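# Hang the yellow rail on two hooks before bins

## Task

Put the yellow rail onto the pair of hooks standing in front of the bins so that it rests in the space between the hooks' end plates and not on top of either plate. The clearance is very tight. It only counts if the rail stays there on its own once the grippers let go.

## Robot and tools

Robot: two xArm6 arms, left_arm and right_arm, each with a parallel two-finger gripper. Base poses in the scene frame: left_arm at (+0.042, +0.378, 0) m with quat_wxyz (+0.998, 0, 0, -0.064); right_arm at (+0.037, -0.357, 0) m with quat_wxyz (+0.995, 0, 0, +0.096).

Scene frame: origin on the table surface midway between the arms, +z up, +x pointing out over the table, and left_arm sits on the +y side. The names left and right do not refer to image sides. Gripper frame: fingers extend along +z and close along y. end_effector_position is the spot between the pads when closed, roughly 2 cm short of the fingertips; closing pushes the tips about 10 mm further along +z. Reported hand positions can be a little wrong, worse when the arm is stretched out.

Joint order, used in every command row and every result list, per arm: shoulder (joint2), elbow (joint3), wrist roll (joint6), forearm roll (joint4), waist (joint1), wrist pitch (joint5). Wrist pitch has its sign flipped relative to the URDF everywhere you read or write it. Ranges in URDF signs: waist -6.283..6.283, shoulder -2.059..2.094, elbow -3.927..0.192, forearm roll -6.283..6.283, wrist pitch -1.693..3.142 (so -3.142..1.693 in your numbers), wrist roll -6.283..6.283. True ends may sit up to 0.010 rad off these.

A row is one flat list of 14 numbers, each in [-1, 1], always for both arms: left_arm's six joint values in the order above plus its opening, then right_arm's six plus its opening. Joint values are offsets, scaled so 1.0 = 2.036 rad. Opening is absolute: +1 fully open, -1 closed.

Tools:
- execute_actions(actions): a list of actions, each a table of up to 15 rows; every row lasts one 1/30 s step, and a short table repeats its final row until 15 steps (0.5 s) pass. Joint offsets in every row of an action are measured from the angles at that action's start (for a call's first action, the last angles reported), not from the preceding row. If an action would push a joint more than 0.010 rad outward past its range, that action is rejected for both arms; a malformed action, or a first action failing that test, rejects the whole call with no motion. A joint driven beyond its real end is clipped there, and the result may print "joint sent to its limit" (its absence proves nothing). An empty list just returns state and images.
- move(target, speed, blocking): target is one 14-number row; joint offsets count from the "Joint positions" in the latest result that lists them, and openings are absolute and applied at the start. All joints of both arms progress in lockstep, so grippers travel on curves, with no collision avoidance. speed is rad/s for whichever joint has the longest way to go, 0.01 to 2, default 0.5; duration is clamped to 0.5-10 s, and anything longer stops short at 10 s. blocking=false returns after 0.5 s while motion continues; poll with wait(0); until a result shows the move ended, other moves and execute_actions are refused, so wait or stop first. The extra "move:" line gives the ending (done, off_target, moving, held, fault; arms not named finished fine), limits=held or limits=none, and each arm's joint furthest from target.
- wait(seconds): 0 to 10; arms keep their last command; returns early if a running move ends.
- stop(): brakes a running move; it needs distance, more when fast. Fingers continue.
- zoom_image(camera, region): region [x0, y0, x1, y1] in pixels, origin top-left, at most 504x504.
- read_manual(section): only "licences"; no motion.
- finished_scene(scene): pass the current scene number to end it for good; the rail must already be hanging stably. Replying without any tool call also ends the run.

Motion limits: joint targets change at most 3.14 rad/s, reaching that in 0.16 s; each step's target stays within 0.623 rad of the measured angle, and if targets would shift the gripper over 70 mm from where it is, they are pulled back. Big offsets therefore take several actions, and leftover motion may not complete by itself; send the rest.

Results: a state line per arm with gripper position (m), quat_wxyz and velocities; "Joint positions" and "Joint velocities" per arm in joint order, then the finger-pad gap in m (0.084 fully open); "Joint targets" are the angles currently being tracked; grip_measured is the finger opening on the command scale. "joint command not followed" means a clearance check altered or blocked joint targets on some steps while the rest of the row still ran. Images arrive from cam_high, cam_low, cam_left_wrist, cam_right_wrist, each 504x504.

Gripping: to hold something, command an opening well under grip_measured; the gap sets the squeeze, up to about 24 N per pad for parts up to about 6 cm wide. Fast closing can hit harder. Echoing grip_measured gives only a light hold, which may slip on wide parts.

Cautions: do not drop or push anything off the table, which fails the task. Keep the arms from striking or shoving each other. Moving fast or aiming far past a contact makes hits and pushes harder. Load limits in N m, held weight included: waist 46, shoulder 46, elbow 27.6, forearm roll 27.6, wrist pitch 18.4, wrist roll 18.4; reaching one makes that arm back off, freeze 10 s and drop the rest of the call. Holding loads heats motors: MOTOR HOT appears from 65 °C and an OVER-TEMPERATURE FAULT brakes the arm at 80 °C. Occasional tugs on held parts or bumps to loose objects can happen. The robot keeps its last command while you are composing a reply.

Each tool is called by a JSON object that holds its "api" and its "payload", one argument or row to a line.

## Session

{"api": "execute_actions", "payload": {
  "actions": []
}}

Scene clock: 0.00 s.
left_arm: end_effector_position=(+0.4063, +0.5645, +0.3628) grip_measured=+1.00 end_effector_quat_wxyz=(+0.048, +0.716, -0.697, +0.018) end_effector_velocity=(+0.000, -0.000, -0.000) end_effector_angular_velocity=(+0.000, -0.000, -0.000) | right_arm: end_effector_position=(+0.1720, -0.0422, +0.1172) grip_measured=+1.00 end_effector_quat_wxyz=(+0.722, +0.376, -0.557, +0.167) end_effector_velocity=(+0.000, -0.000, -0.000) end_effector_angular_velocity=(-0.002, -0.000, +0.001)
Joint names: [shoulder, elbow, wrist roll, forearm roll, waist, wrist pitch]
Joint positions: left_arm=[-0.158 -1.369  2.055 -0.061  0.64  -1.61   0.084] | right_arm=[ 1.144 -1.989  2.987  0.284  0.798 -2.495  0.084]
Joint velocities: left_arm=[-0.     0.001 -0.     0.    -0.001  0.001  0.   ] | right_arm=[ 0.001  0.     0.    -0.001 -0.    -0.    -0.   ]
Motor temperatures (°C, as the motors report them): left_arm=[41 44 43 42 38 45] | right_arm=[42 40 44 40 42 41]
Joint targets: left_arm=[-0.158 -1.369 2.055 -0.061 0.640 -1.610] | right_arm=[1.144 -1.989 2.987 0.284 0.798 -2.495]

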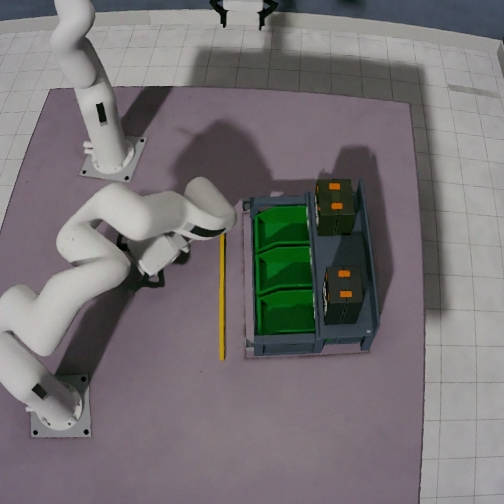

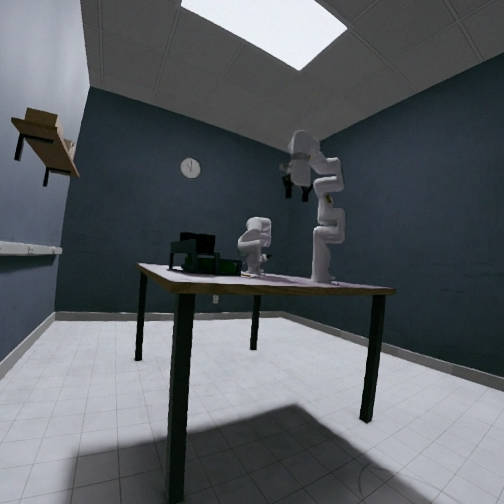

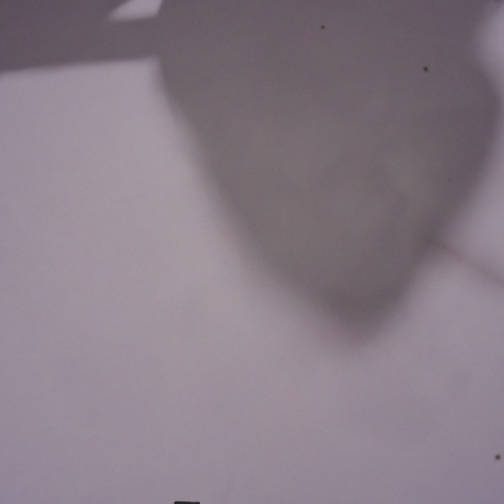

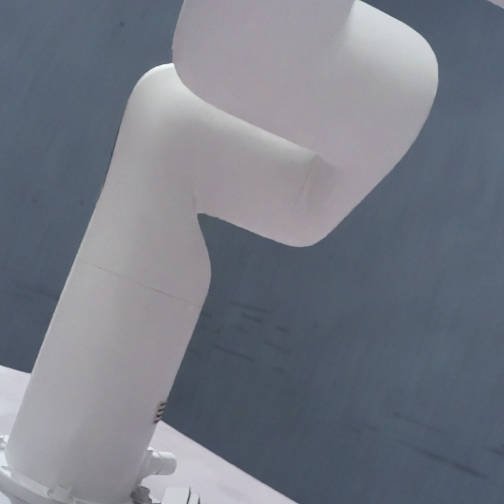

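{"api": "move", "payload": {
  "target": [-0.0721,0.234,-0.3694,0.03,-0.3831,0.2027,1, -0.4028,0.0408,-0.3202,-0.1395,-0.11,0.4479,1],
  "speed": 0.7
}}

Scene clock: 8.97 s.
left_arm: end_effector_position=(+0.4174, +0.2749, +0.2506) grip_measured=+1.00 end_effector_quat_wxyz=(-0.000, +0.707, -0.708, +0.001) end_effector_velocity=(-0.001, -0.000, -0.001) end_effector_angular_velocity=(+0.001, +0.002, -0.001) | right_arm: end_effector_position=(+0.4388, +0.0305, +0.3492) grip_measured=+1.00 end_effector_quat_wxyz=(-0.001, -0.708, +0.706, +0.000) end_effector_velocity=(+0.000, -0.001, +0.000) end_effector_angular_velocity=(-0.001, -0.001, -0.001)
Joint names: [shoulder, elbow, wrist roll, forearm roll, waist, wrist pitch]
Joint positions: left_arm=[-0.305 -0.893  1.303  0.    -0.14  -1.197  0.084] | right_arm=[ 0.324 -1.906  2.335  0.     0.575 -1.583  0.084]
Joint velocities: left_arm=[ 0.001  0.002 -0.001  0.    -0.001  0.    -0.   ] | right_arm=[-0.001  0.001 -0.    -0.001 -0.001  0.     0.   ]
Motor temperatures (°C, as the motors report them): left_arm=[41 45 43 42 38 45] | right_arm=[43 41 44 40 42 41]
Joint targets: left_arm=[-0.305 -0.893 1.303 0.000 -0.140 -1.197] | right_arm=[0.324 -1.906 2.335 0.000 0.575 -1.583]
move: done; limits=none; left_arm: farthest joint: the elbow, 0.001 radians from its target (0.477 radians at the start); right_arm: farthest joint: the waist, 0.001 radians from its target (0.224 radians at the start)

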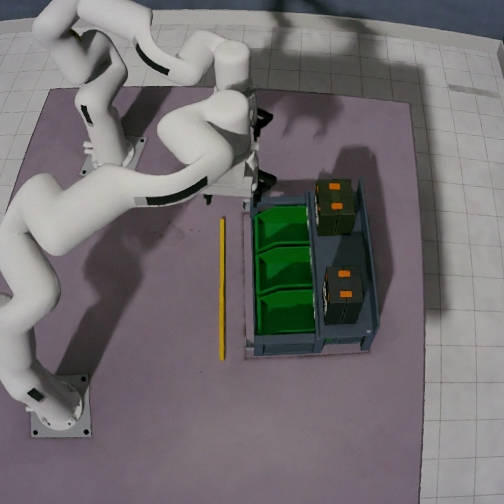

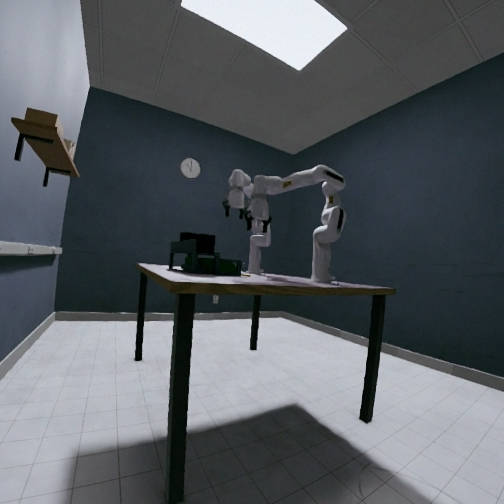

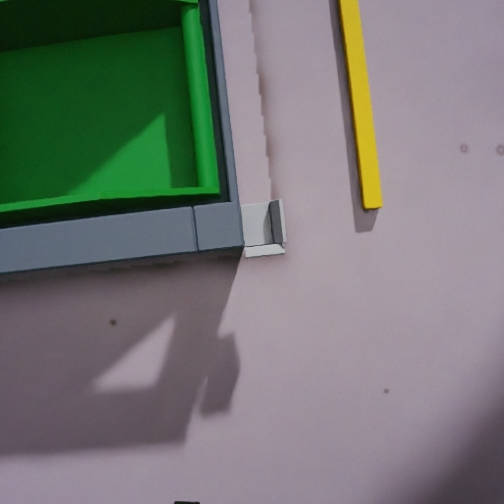

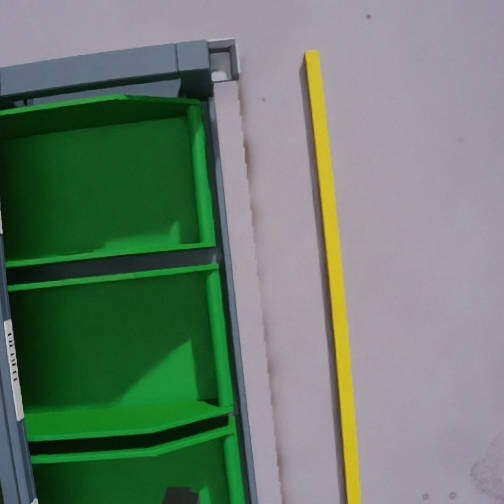

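{"api": "move", "payload": {
  "target": [0,0,0,0,0,0,1, 0.0154,0.403,-0.0437,0,0.0032,0.419,-0.2],
  "speed": 0.6
}}

Scene clock: 20.20 s.
left_arm: end_effector_position=(+0.4174, +0.2749, +0.2506) grip_measured=+1.00 end_effector_quat_wxyz=(-0.000, +0.707, -0.708, +0.001) end_effector_velocity=(-0.000, +0.000, -0.001) end_effector_angular_velocity=(+0.000, +0.002, -0.000) | right_arm: end_effector_position=(+0.4025, +0.0001, +0.0602) grip_measured=-0.22 end_effector_quat_wxyz=(+0.000, -0.741, +0.672, +0.000) end_effector_velocity=(-0.001, -0.001, -0.002) end_effector_angular_velocity=(-0.004, +0.003, +0.000)
Joint names: [shoulder, elbow, wrist roll, forearm roll, waist, wrist pitch]
Joint positions: left_arm=[-0.305 -0.893  1.303  0.    -0.14  -1.197  0.084] | right_arm=[ 0.355 -1.086  2.247  0.     0.581 -0.73   0.035]
Joint velocities: left_arm=[ 0.     0.001  0.    -0.    -0.    -0.001  0.   ] | right_arm=[ 0.002  0.003 -0.    -0.    -0.     0.    -0.   ]
Motor temperatures (°C, as the motors report them): left_arm=[41 46 43 42 38 45] | right_arm=[43 43 44 40 42 41]
Joint targets: left_arm=[-0.305 -0.893 1.303 0.000 -0.140 -1.197] | right_arm=[0.356 -1.085 2.247 0.000 0.581 -0.730]
move: done; limits=none; left_arm: farthest joint: the waist, 0.000 radians from its target (0.000 radians at the start); right_arm: farthest joint: the waist, 0.000 radians from its target (0.007 radians at the start)

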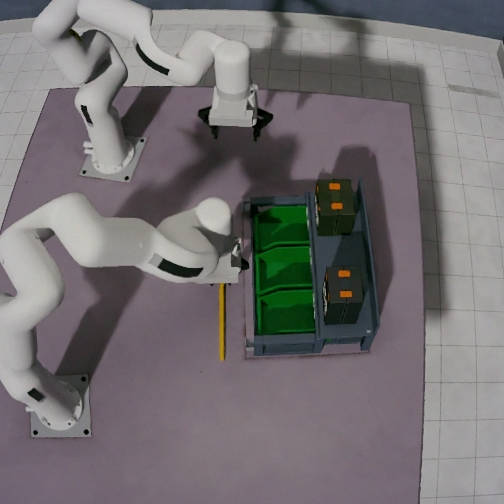

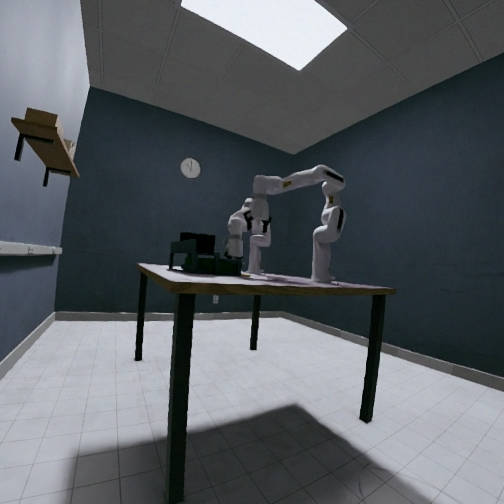

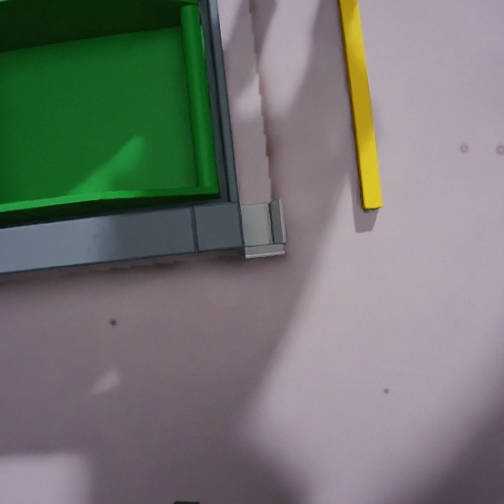

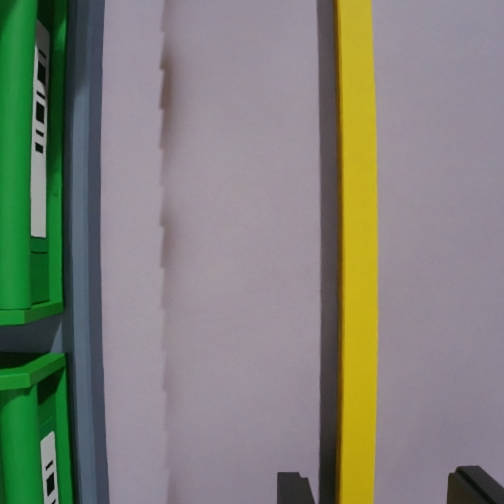

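{"api": "move", "payload": {
  "target": [0,0,0,0,0,0,1, 0.0405,0.0048,-0.004,0,0,0.0451,-0.45],
  "speed": 0.1
}}

{"api": "execute_actions", "payload": {
  "actions": [
    [[0,0,0,0,0,0,1, 0,0,0,0,0,0,-0.7]],
    [[0,0,0,0,0,0,1, 0,0,0,0,0,0,-1]]
  ]
}}

Scene clock: 26.70 s.
left_arm: end_effector_position=(+0.4174, +0.2749, +0.2506) grip_measured=+1.00 end_effector_quat_wxyz=(-0.000, +0.707, -0.708, +0.001) end_effector_velocity=(+0.000, +0.000, +0.000) end_effector_angular_velocity=(-0.000, -0.000, +0.000) | right_arm: end_effector_position=(+0.4028, +0.0004, +0.0222) grip_measured=-0.47 end_effector_quat_wxyz=(-0.001, +0.744, -0.669, -0.000) end_effector_velocity=(+0.000, +0.000, -0.000) end_effector_angular_velocity=(+0.001, -0.001, +0.000)
Joint names: [shoulder, elbow, wrist roll, forearm roll, waist, wrist pitch]
Joint positions: left_arm=[-0.305 -0.893  1.303  0.    -0.14  -1.197  0.084] | right_arm=[ 0.437 -1.077  2.238  0.     0.581 -0.638  0.024]
Joint velocities: left_arm=[-0.    -0.001  0.001 -0.     0.001 -0.001  0.   ] | right_arm=[ 0.001 -0.001  0.    -0.001 -0.     0.002 -0.   ]
Motor temperatures (°C, as the motors report them): left_arm=[41 47 43 42 38 45] | right_arm=[43 43 44 40 42 41]
Joint targets: left_arm=[-0.305 -0.893 1.303 0.000 -0.140 -1.197] | right_arm=[0.438 -1.076 2.238 0.000 0.581 -0.638]
move: done; limits=none; left_arm: farthest joint: the waist, 0.000 radians from its target (0.000 radians at the start); right_arm: farthest joint: the waist, 0.000 radians from its target (0.000 radians at the start)

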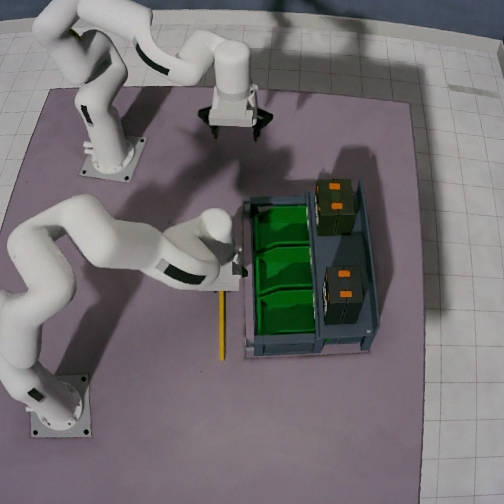

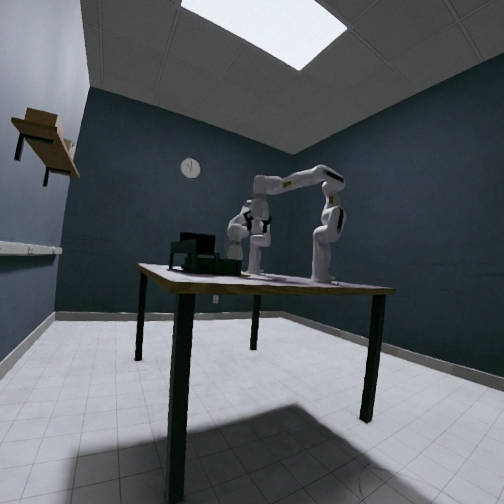

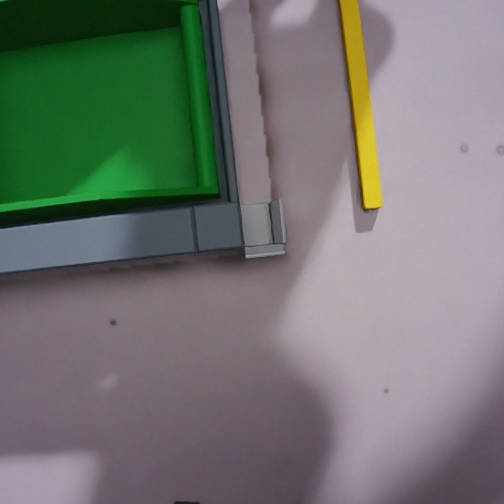

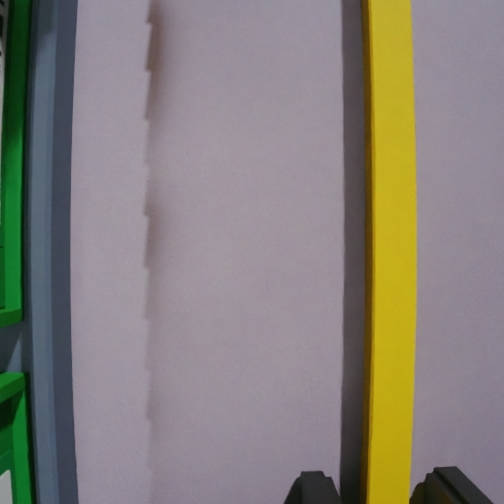

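Scene clock: 27.70 s.
left_arm: end_effector_position=(+0.4174, +0.2749, +0.2506) grip_measured=+1.00 end_effector_quat_wxyz=(-0.000, +0.707, -0.708, +0.001) end_effector_velocity=(+0.000, +0.000, +0.000) end_effector_angular_velocity=(-0.000, -0.001, +0.001) | right_arm: end_effector_position=(+0.4028, +0.0004, +0.0222) grip_measured=-0.78 end_effector_quat_wxyz=(-0.001, +0.744, -0.669, -0.000) end_effector_velocity=(-0.000, -0.000, -0.000) end_effector_angular_velocity=(-0.000, +0.001, -0.001)
Joint names: [shoulder, elbow, wrist roll, forearm roll, waist, wrist pitch]
Joint positions: left_arm=[-0.305 -0.893  1.303  0.    -0.14  -1.197  0.084] | right_arm=[ 0.437 -1.077  2.238  0.     0.581 -0.638  0.01 ]
Joint velocities: left_arm=[-0.001 -0.    -0.001  0.     0.    -0.     0.   ] | right_arm=[ 0.     0.     0.     0.001 -0.    -0.001  0.   ]
Motor temperatures (°C, as the motors report them): left_arm=[41 47 43 42 38 45] | right_arm=[43 43 44 40 42 41]
Joint targets: left_arm=[-0.305 -0.893 1.303 0.000 -0.140 -1.197] | right_arm=[0.437 -1.077 2.238 0.000 0.581 -0.638]

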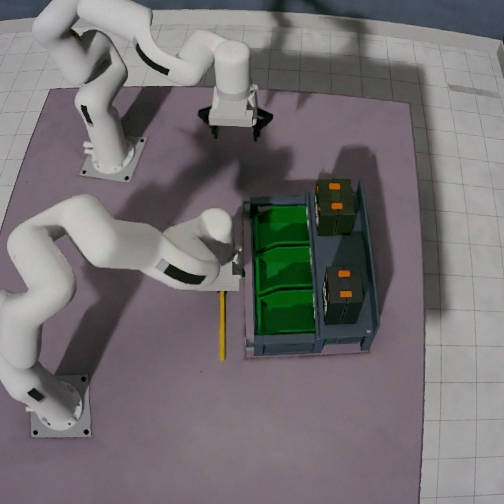

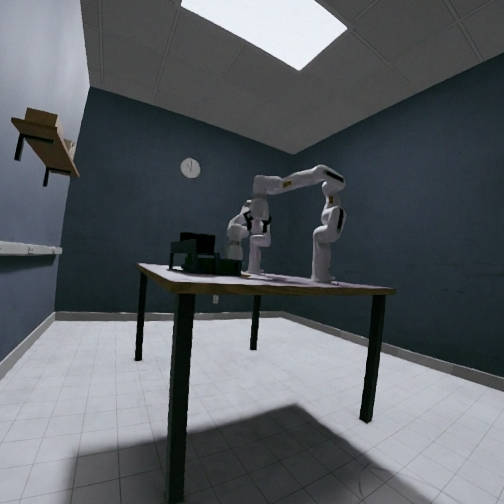

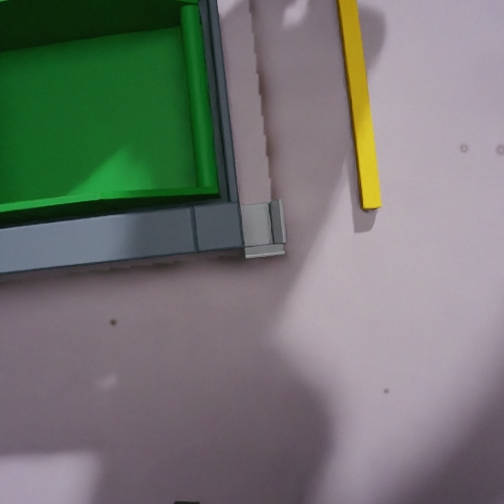

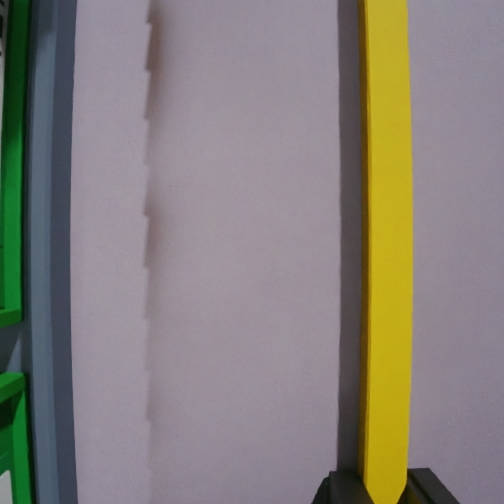

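{"api": "move", "payload": {
  "target": [0,0,0,0,0,0,1, -0.0809,-0.0187,0,0,0,-0.1006,-1],
  "speed": 0.25
}}

{"api": "move", "payload": {
  "target": [0,0,0,0,0,0,1, 0.0878,-0.1298,-0.0248,0,-0.0248,-0.042,-1],
  "speed": 0.25
}}

{"api": "zoom_image", "payload": {
  "camera": "cam_high",
  "region": [220,305,280,365]
}}

{"api": "zoom_image", "payload": {
  "camera": "cam_left_wrist",
  "region": [200,160,320,280]
}}

Scene clock: 38.50 s.
left_arm: end_effector_position=(+0.4174, +0.2749, +0.2506) grip_measured=+1.00 end_effector_quat_wxyz=(-0.000, +0.707, -0.708, +0.001) end_effector_velocity=(+0.000, -0.000, +0.001) end_effector_angular_velocity=(-0.001, -0.003, +0.000) | right_arm: end_effector_position=(+0.4020, -0.0003, +0.1045) grip_measured=-0.78 end_effector_quat_wxyz=(+0.001, +0.744, -0.669, -0.000) end_effector_velocity=(+0.002, +0.002, +0.004) end_effector_angular_velocity=(+0.006, -0.007, +0.001)
Joint names: [shoulder, elbow, wrist roll, forearm roll, waist, wrist pitch]
Joint positions: left_arm=[-0.305 -0.893  1.303  0.    -0.14  -1.197  0.084] | right_arm=[ 0.273 -1.114  2.238  0.     0.581 -0.843  0.01 ]
Joint velocities: left_arm=[-0.002 -0.001 -0.001  0.    -0.     0.     0.   ] | right_arm=[-0.004 -0.005 -0.    -0.002  0.    -0.     0.   ]
Motor temperatures (°C, as the motors report them): left_arm=[41 47 43 42 38 45] | right_arm=[43 43 44 40 42 41]
Joint targets: left_arm=[-0.305 -0.893 1.303 0.000 -0.140 -1.197] | right_arm=[0.272 -1.115 2.238 0.000 0.581 -0.843]
move: done; limits=none; left_arm: farthest joint: the waist, 0.000 radians from its target (0.000 radians at the start); right_arm: farthest joint: the shoulder, 0.001 radians from its target (0.165 radians at the start)

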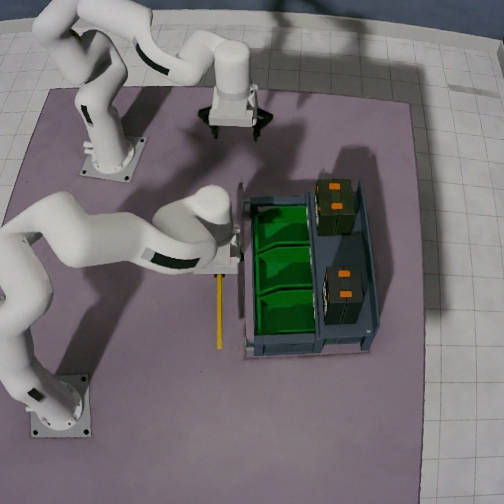

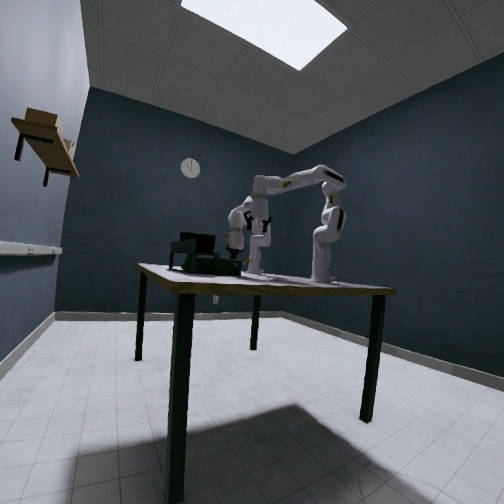

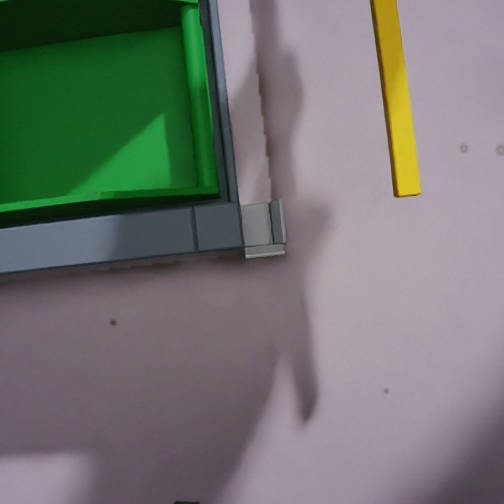

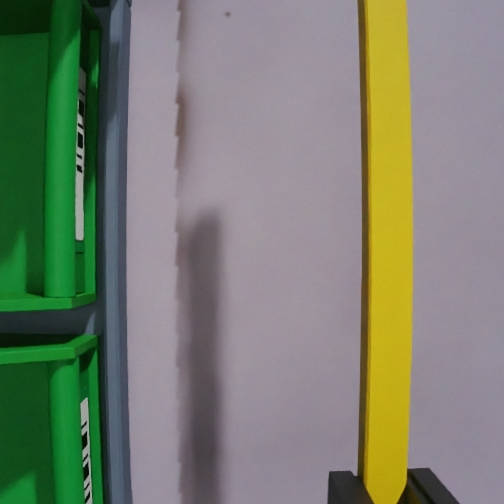

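Scene clock: 40.03 s.
left_arm: end_effector_position=(+0.4174, +0.2749, +0.2506) grip_measured=+1.00 end_effector_quat_wxyz=(-0.000, +0.707, -0.708, +0.001) end_effector_velocity=(+0.000, -0.000, +0.001) end_effector_angular_velocity=(-0.000, -0.002, +0.001) | right_arm: end_effector_position=(+0.4626, +0.0189, +0.1044) grip_measured=-0.78 end_effector_quat_wxyz=(+0.001, +0.744, -0.669, -0.000) end_effector_velocity=(+0.000, -0.000, -0.001) end_effector_angular_velocity=(-0.001, +0.001, -0.001)
Joint names: [shoulder, elbow, wrist roll, forearm roll, waist, wrist pitch]
Joint positions: left_arm=[-0.305 -0.893  1.303  0.    -0.14  -1.197  0.084] | right_arm=[ 0.451 -1.378  2.188  0.     0.531 -0.929  0.01 ]
Joint velocities: left_arm=[-0.001 -0.    -0.002 -0.    -0.     0.     0.   ] | right_arm=[ 0.002 -0.001 -0.    -0.    -0.001 -0.    -0.   ]
Motor temperatures (°C, as the motors report them): left_arm=[41 47 43 42 38 45] | right_arm=[43 43 44 40 42 41]
Joint targets: left_arm=[-0.305 -0.893 1.303 0.000 -0.140 -1.197] | right_arm=[0.452 -1.378 2.188 0.000 0.531 -0.929]
move: done; limits=none; left_arm: farthest joint: the waist, 0.000 radians from its target (0.000 radians at the start); right_arm: farthest joint: the waist, 0.000 radians from its target (0.051 radians at the start)

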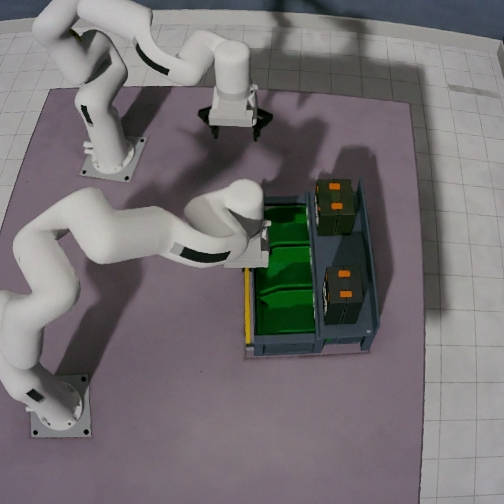

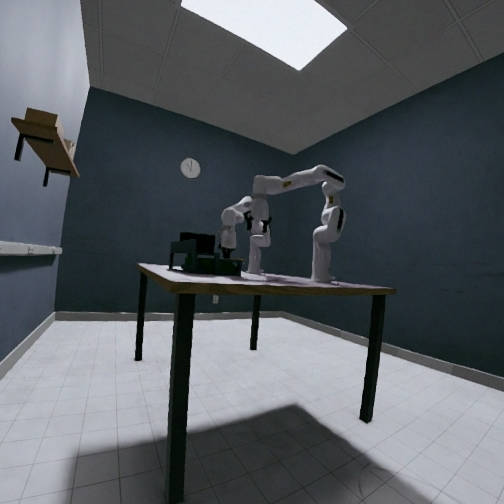

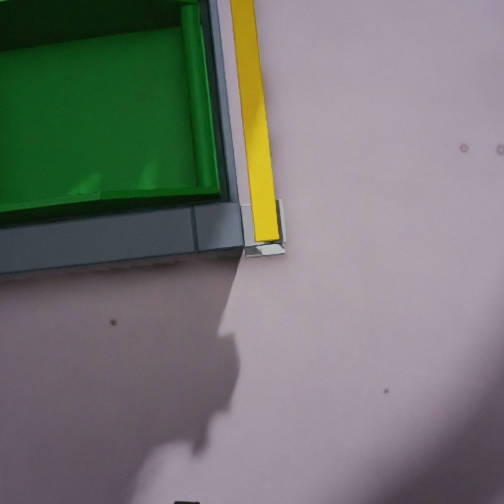

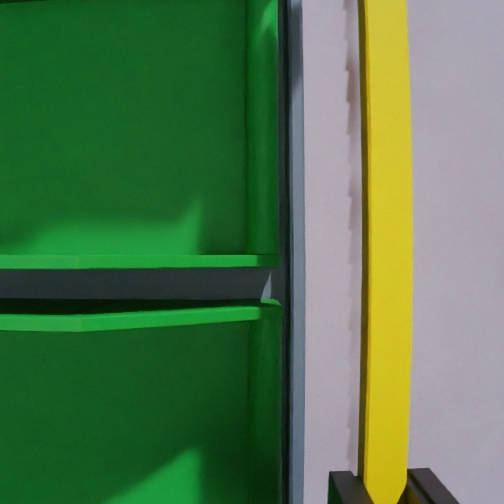

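Region (220, 305, 280, 365) of cam_high's 504x504 image, scaled by 8.400, with more detail than that image has.

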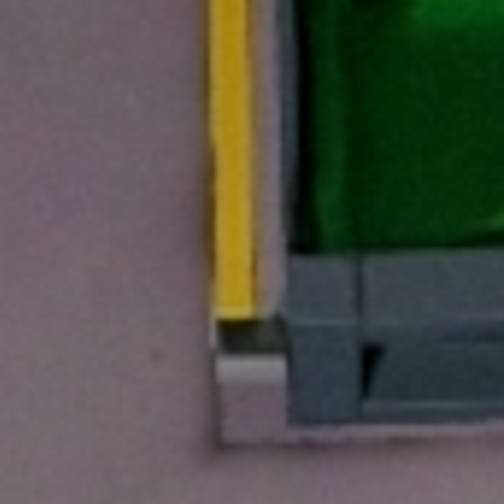

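Region (200, 160, 320, 280) of cam_left_wrist's 504x504 image, scaled by 4.200, with more detail than that image has.

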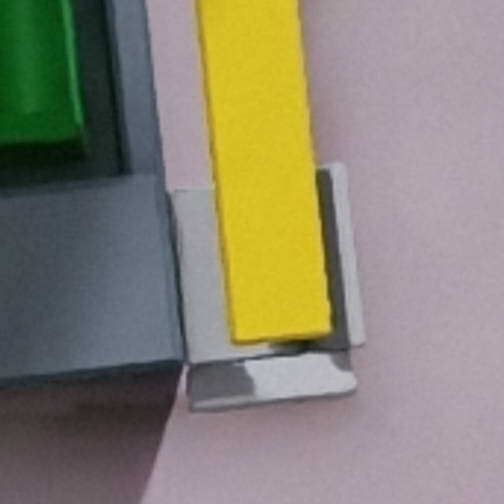

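{"api": "move", "payload": {
  "target": [0,0,0,0,0,0,1, 0.0142,0.0004,-0.0017,0,-0.0017,0.015,-1],
  "speed": 0.04
}}

{"api": "zoom_image", "payload": {
  "camera": "cam_high",
  "region": [220,305,280,365]
}}

{"api": "zoom_image", "payload": {
  "camera": "cam_left_wrist",
  "region": [200,160,320,280]
}}

Scene clock: 44.47 s.
left_arm: end_effector_position=(+0.4174, +0.2749, +0.2506) grip_measured=+1.00 end_effector_quat_wxyz=(-0.000, +0.707, -0.708, +0.001) end_effector_velocity=(+0.000, -0.000, -0.000) end_effector_angular_velocity=(-0.000, +0.000, -0.001) | right_arm: end_effector_position=(+0.4658, +0.0191, +0.0901) grip_measured=-0.78 end_effector_quat_wxyz=(+0.000, +0.744, -0.669, -0.000) end_effector_velocity=(+0.001, +0.001, +0.002) end_effector_angular_velocity=(+0.004, -0.004, +0.000)
Joint names: [shoulder, elbow, wrist roll, forearm roll, waist, wrist pitch]
Joint positions: left_arm=[-0.305 -0.893  1.303  0.    -0.14  -1.197  0.084] | right_arm=[ 0.48  -1.378  2.185  0.     0.527 -0.898  0.01 ]
Joint velocities: left_arm=[ 0.001 -0.001  0.001 -0.    -0.001  0.     0.   ] | right_arm=[-0.001 -0.003 -0.     0.001  0.     0.002  0.   ]
Motor temperatures (°C, as the motors report them): left_arm=[41 47 43 42 38 45] | right_arm=[43 43 44 40 42 41]
Joint targets: left_arm=[-0.305 -0.893 1.303 0.000 -0.140 -1.197] | right_arm=[0.480 -1.377 2.184 0.000 0.527 -0.898]
move: done; limits=none; left_arm: farthest joint: the waist, 0.000 radians from its target (0.000 radians at the start); right_arm: farthest joint: the waist, 0.000 radians from its target (0.003 radians at the start)

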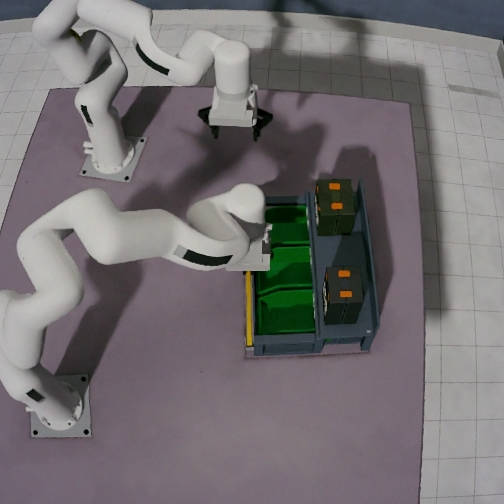

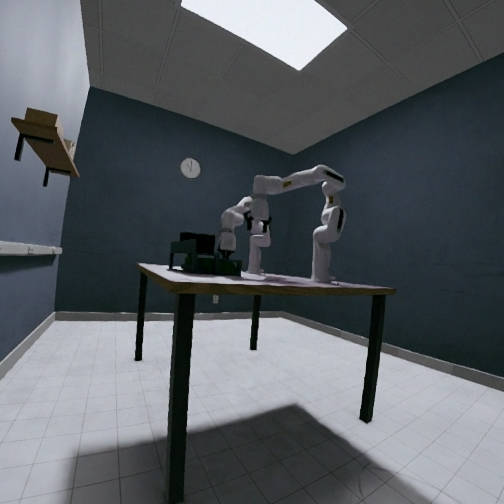

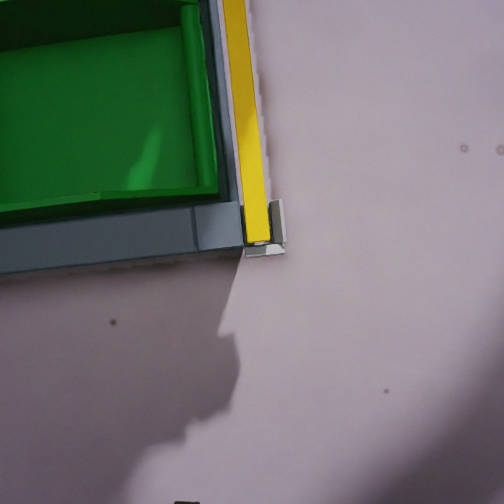

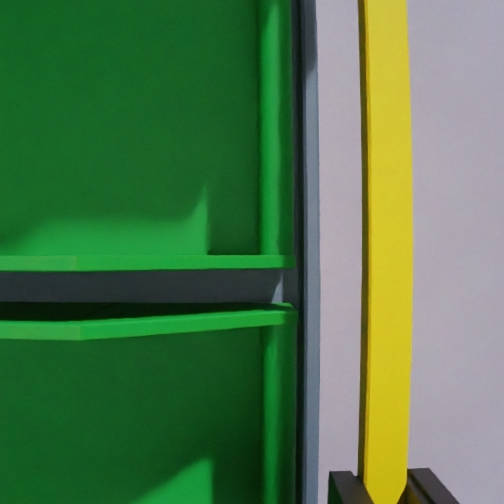

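Region (220, 305, 280, 365) of cam_high's 504x504 image, scaled by 8.400, with more detail than that image has.

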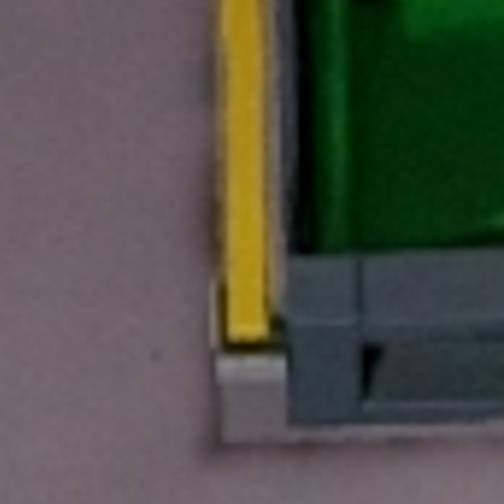

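Region (200, 160, 320, 280) of cam_left_wrist's 504x504 image, scaled by 4.200, with more detail than that image has.

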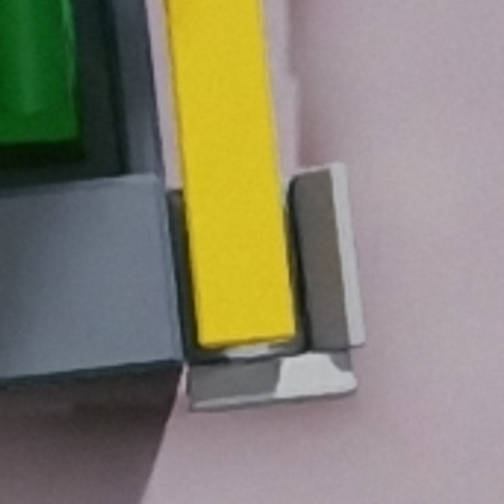

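{"api": "move", "payload": {
  "target": [0,0,0,0,0,0,1, 0.0113,0.0035,-0.0026,0,-0.0004,0.0146,-1],
  "speed": 0.02
}}

{"api": "zoom_image", "payload": {
  "camera": "cam_high",
  "region": [220,305,280,365]
}}

{"api": "zoom_image", "payload": {
  "camera": "cam_left_wrist",
  "region": [200,160,320,280]
}}

Scene clock: 50.57 s.
left_arm: end_effector_position=(+0.4174, +0.2749, +0.2506) grip_measured=+1.00 end_effector_quat_wxyz=(-0.000, +0.707, -0.708, +0.001) end_effector_velocity=(+0.000, +0.000, +0.000) end_effector_angular_velocity=(+0.000, -0.000, +0.001) | right_arm: end_effector_position=(+0.4668, +0.0194, +0.0776) grip_measured=-0.78 end_effector_quat_wxyz=(-0.001, +0.745, -0.667, -0.000) end_effector_velocity=(-0.000, -0.000, -0.001) end_effector_angular_velocity=(-0.000, +0.001, +0.000)
Joint names: [shoulder, elbow, wrist roll, forearm roll, waist, wrist pitch]
Joint positions: left_arm=[-0.305 -0.893  1.303  0.    -0.14  -1.197  0.084] | right_arm=[ 0.502 -1.372  2.179  0.     0.527 -0.869  0.01 ]
Joint velocities: left_arm=[ 0.    -0.001  0.     0.     0.001 -0.     0.   ] | right_arm=[ 0.     0.002 -0.     0.     0.     0.001 -0.   ]
Motor temperatures (°C, as the motors report them): left_arm=[41 47 43 42 38 45] | right_arm=[43 44 44 40 42 41]
Joint targets: left_arm=[-0.305 -0.893 1.303 0.000 -0.140 -1.197] | right_arm=[0.503 -1.370 2.179 0.000 0.527 -0.868]
move: done; limits=none; left_arm: farthest joint: the waist, 0.000 radians from its target (0.000 radians at the start); right_arm: farthest joint: the shoulder, 0.001 radians from its target (0.023 radians at the start)

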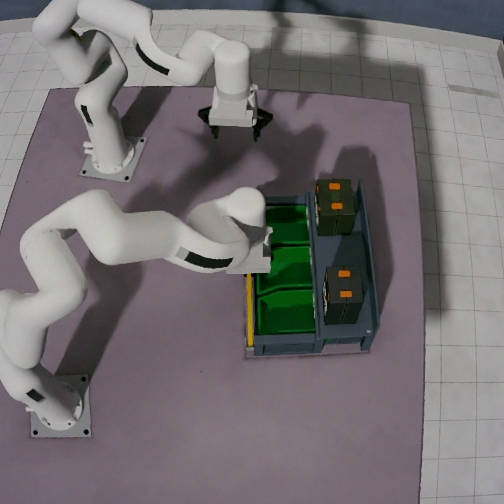

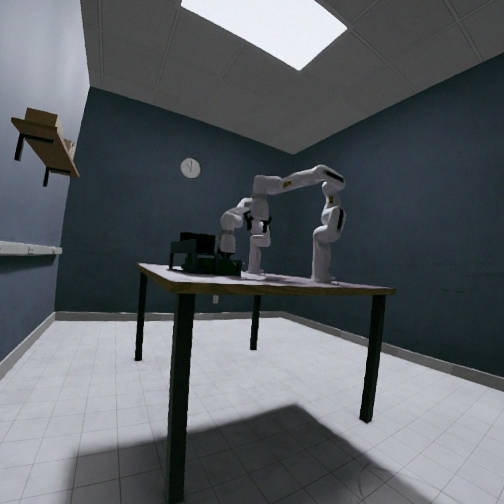

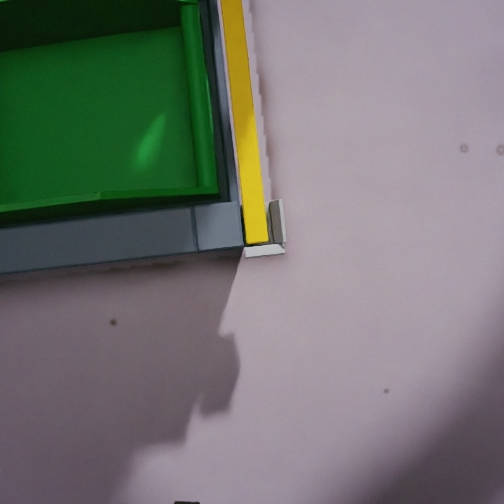

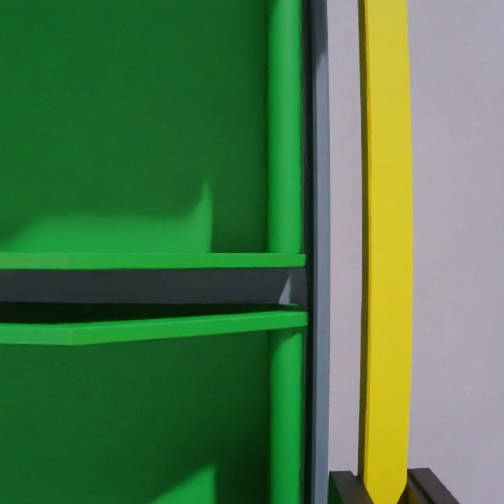

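Region (220, 305, 280, 365) of cam_high's 504x504 image, scaled by 8.400, with more detail than that image has.

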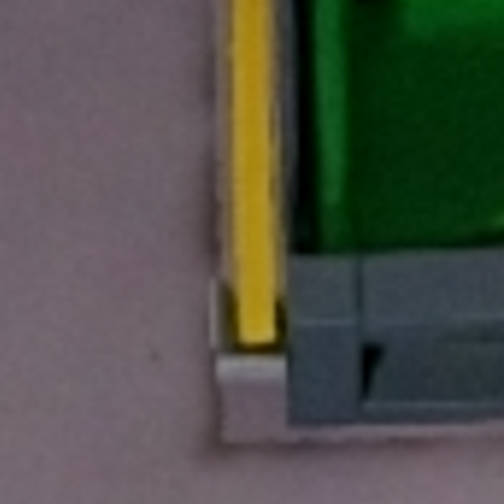

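Region (200, 160, 320, 280) of cam_left_wrist's 504x504 image, scaled by 4.200, with more detail than that image has.

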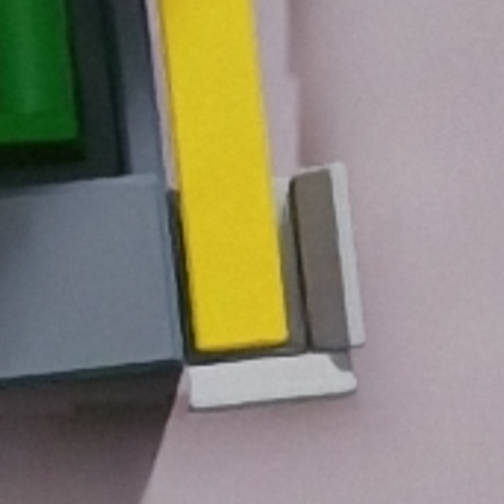

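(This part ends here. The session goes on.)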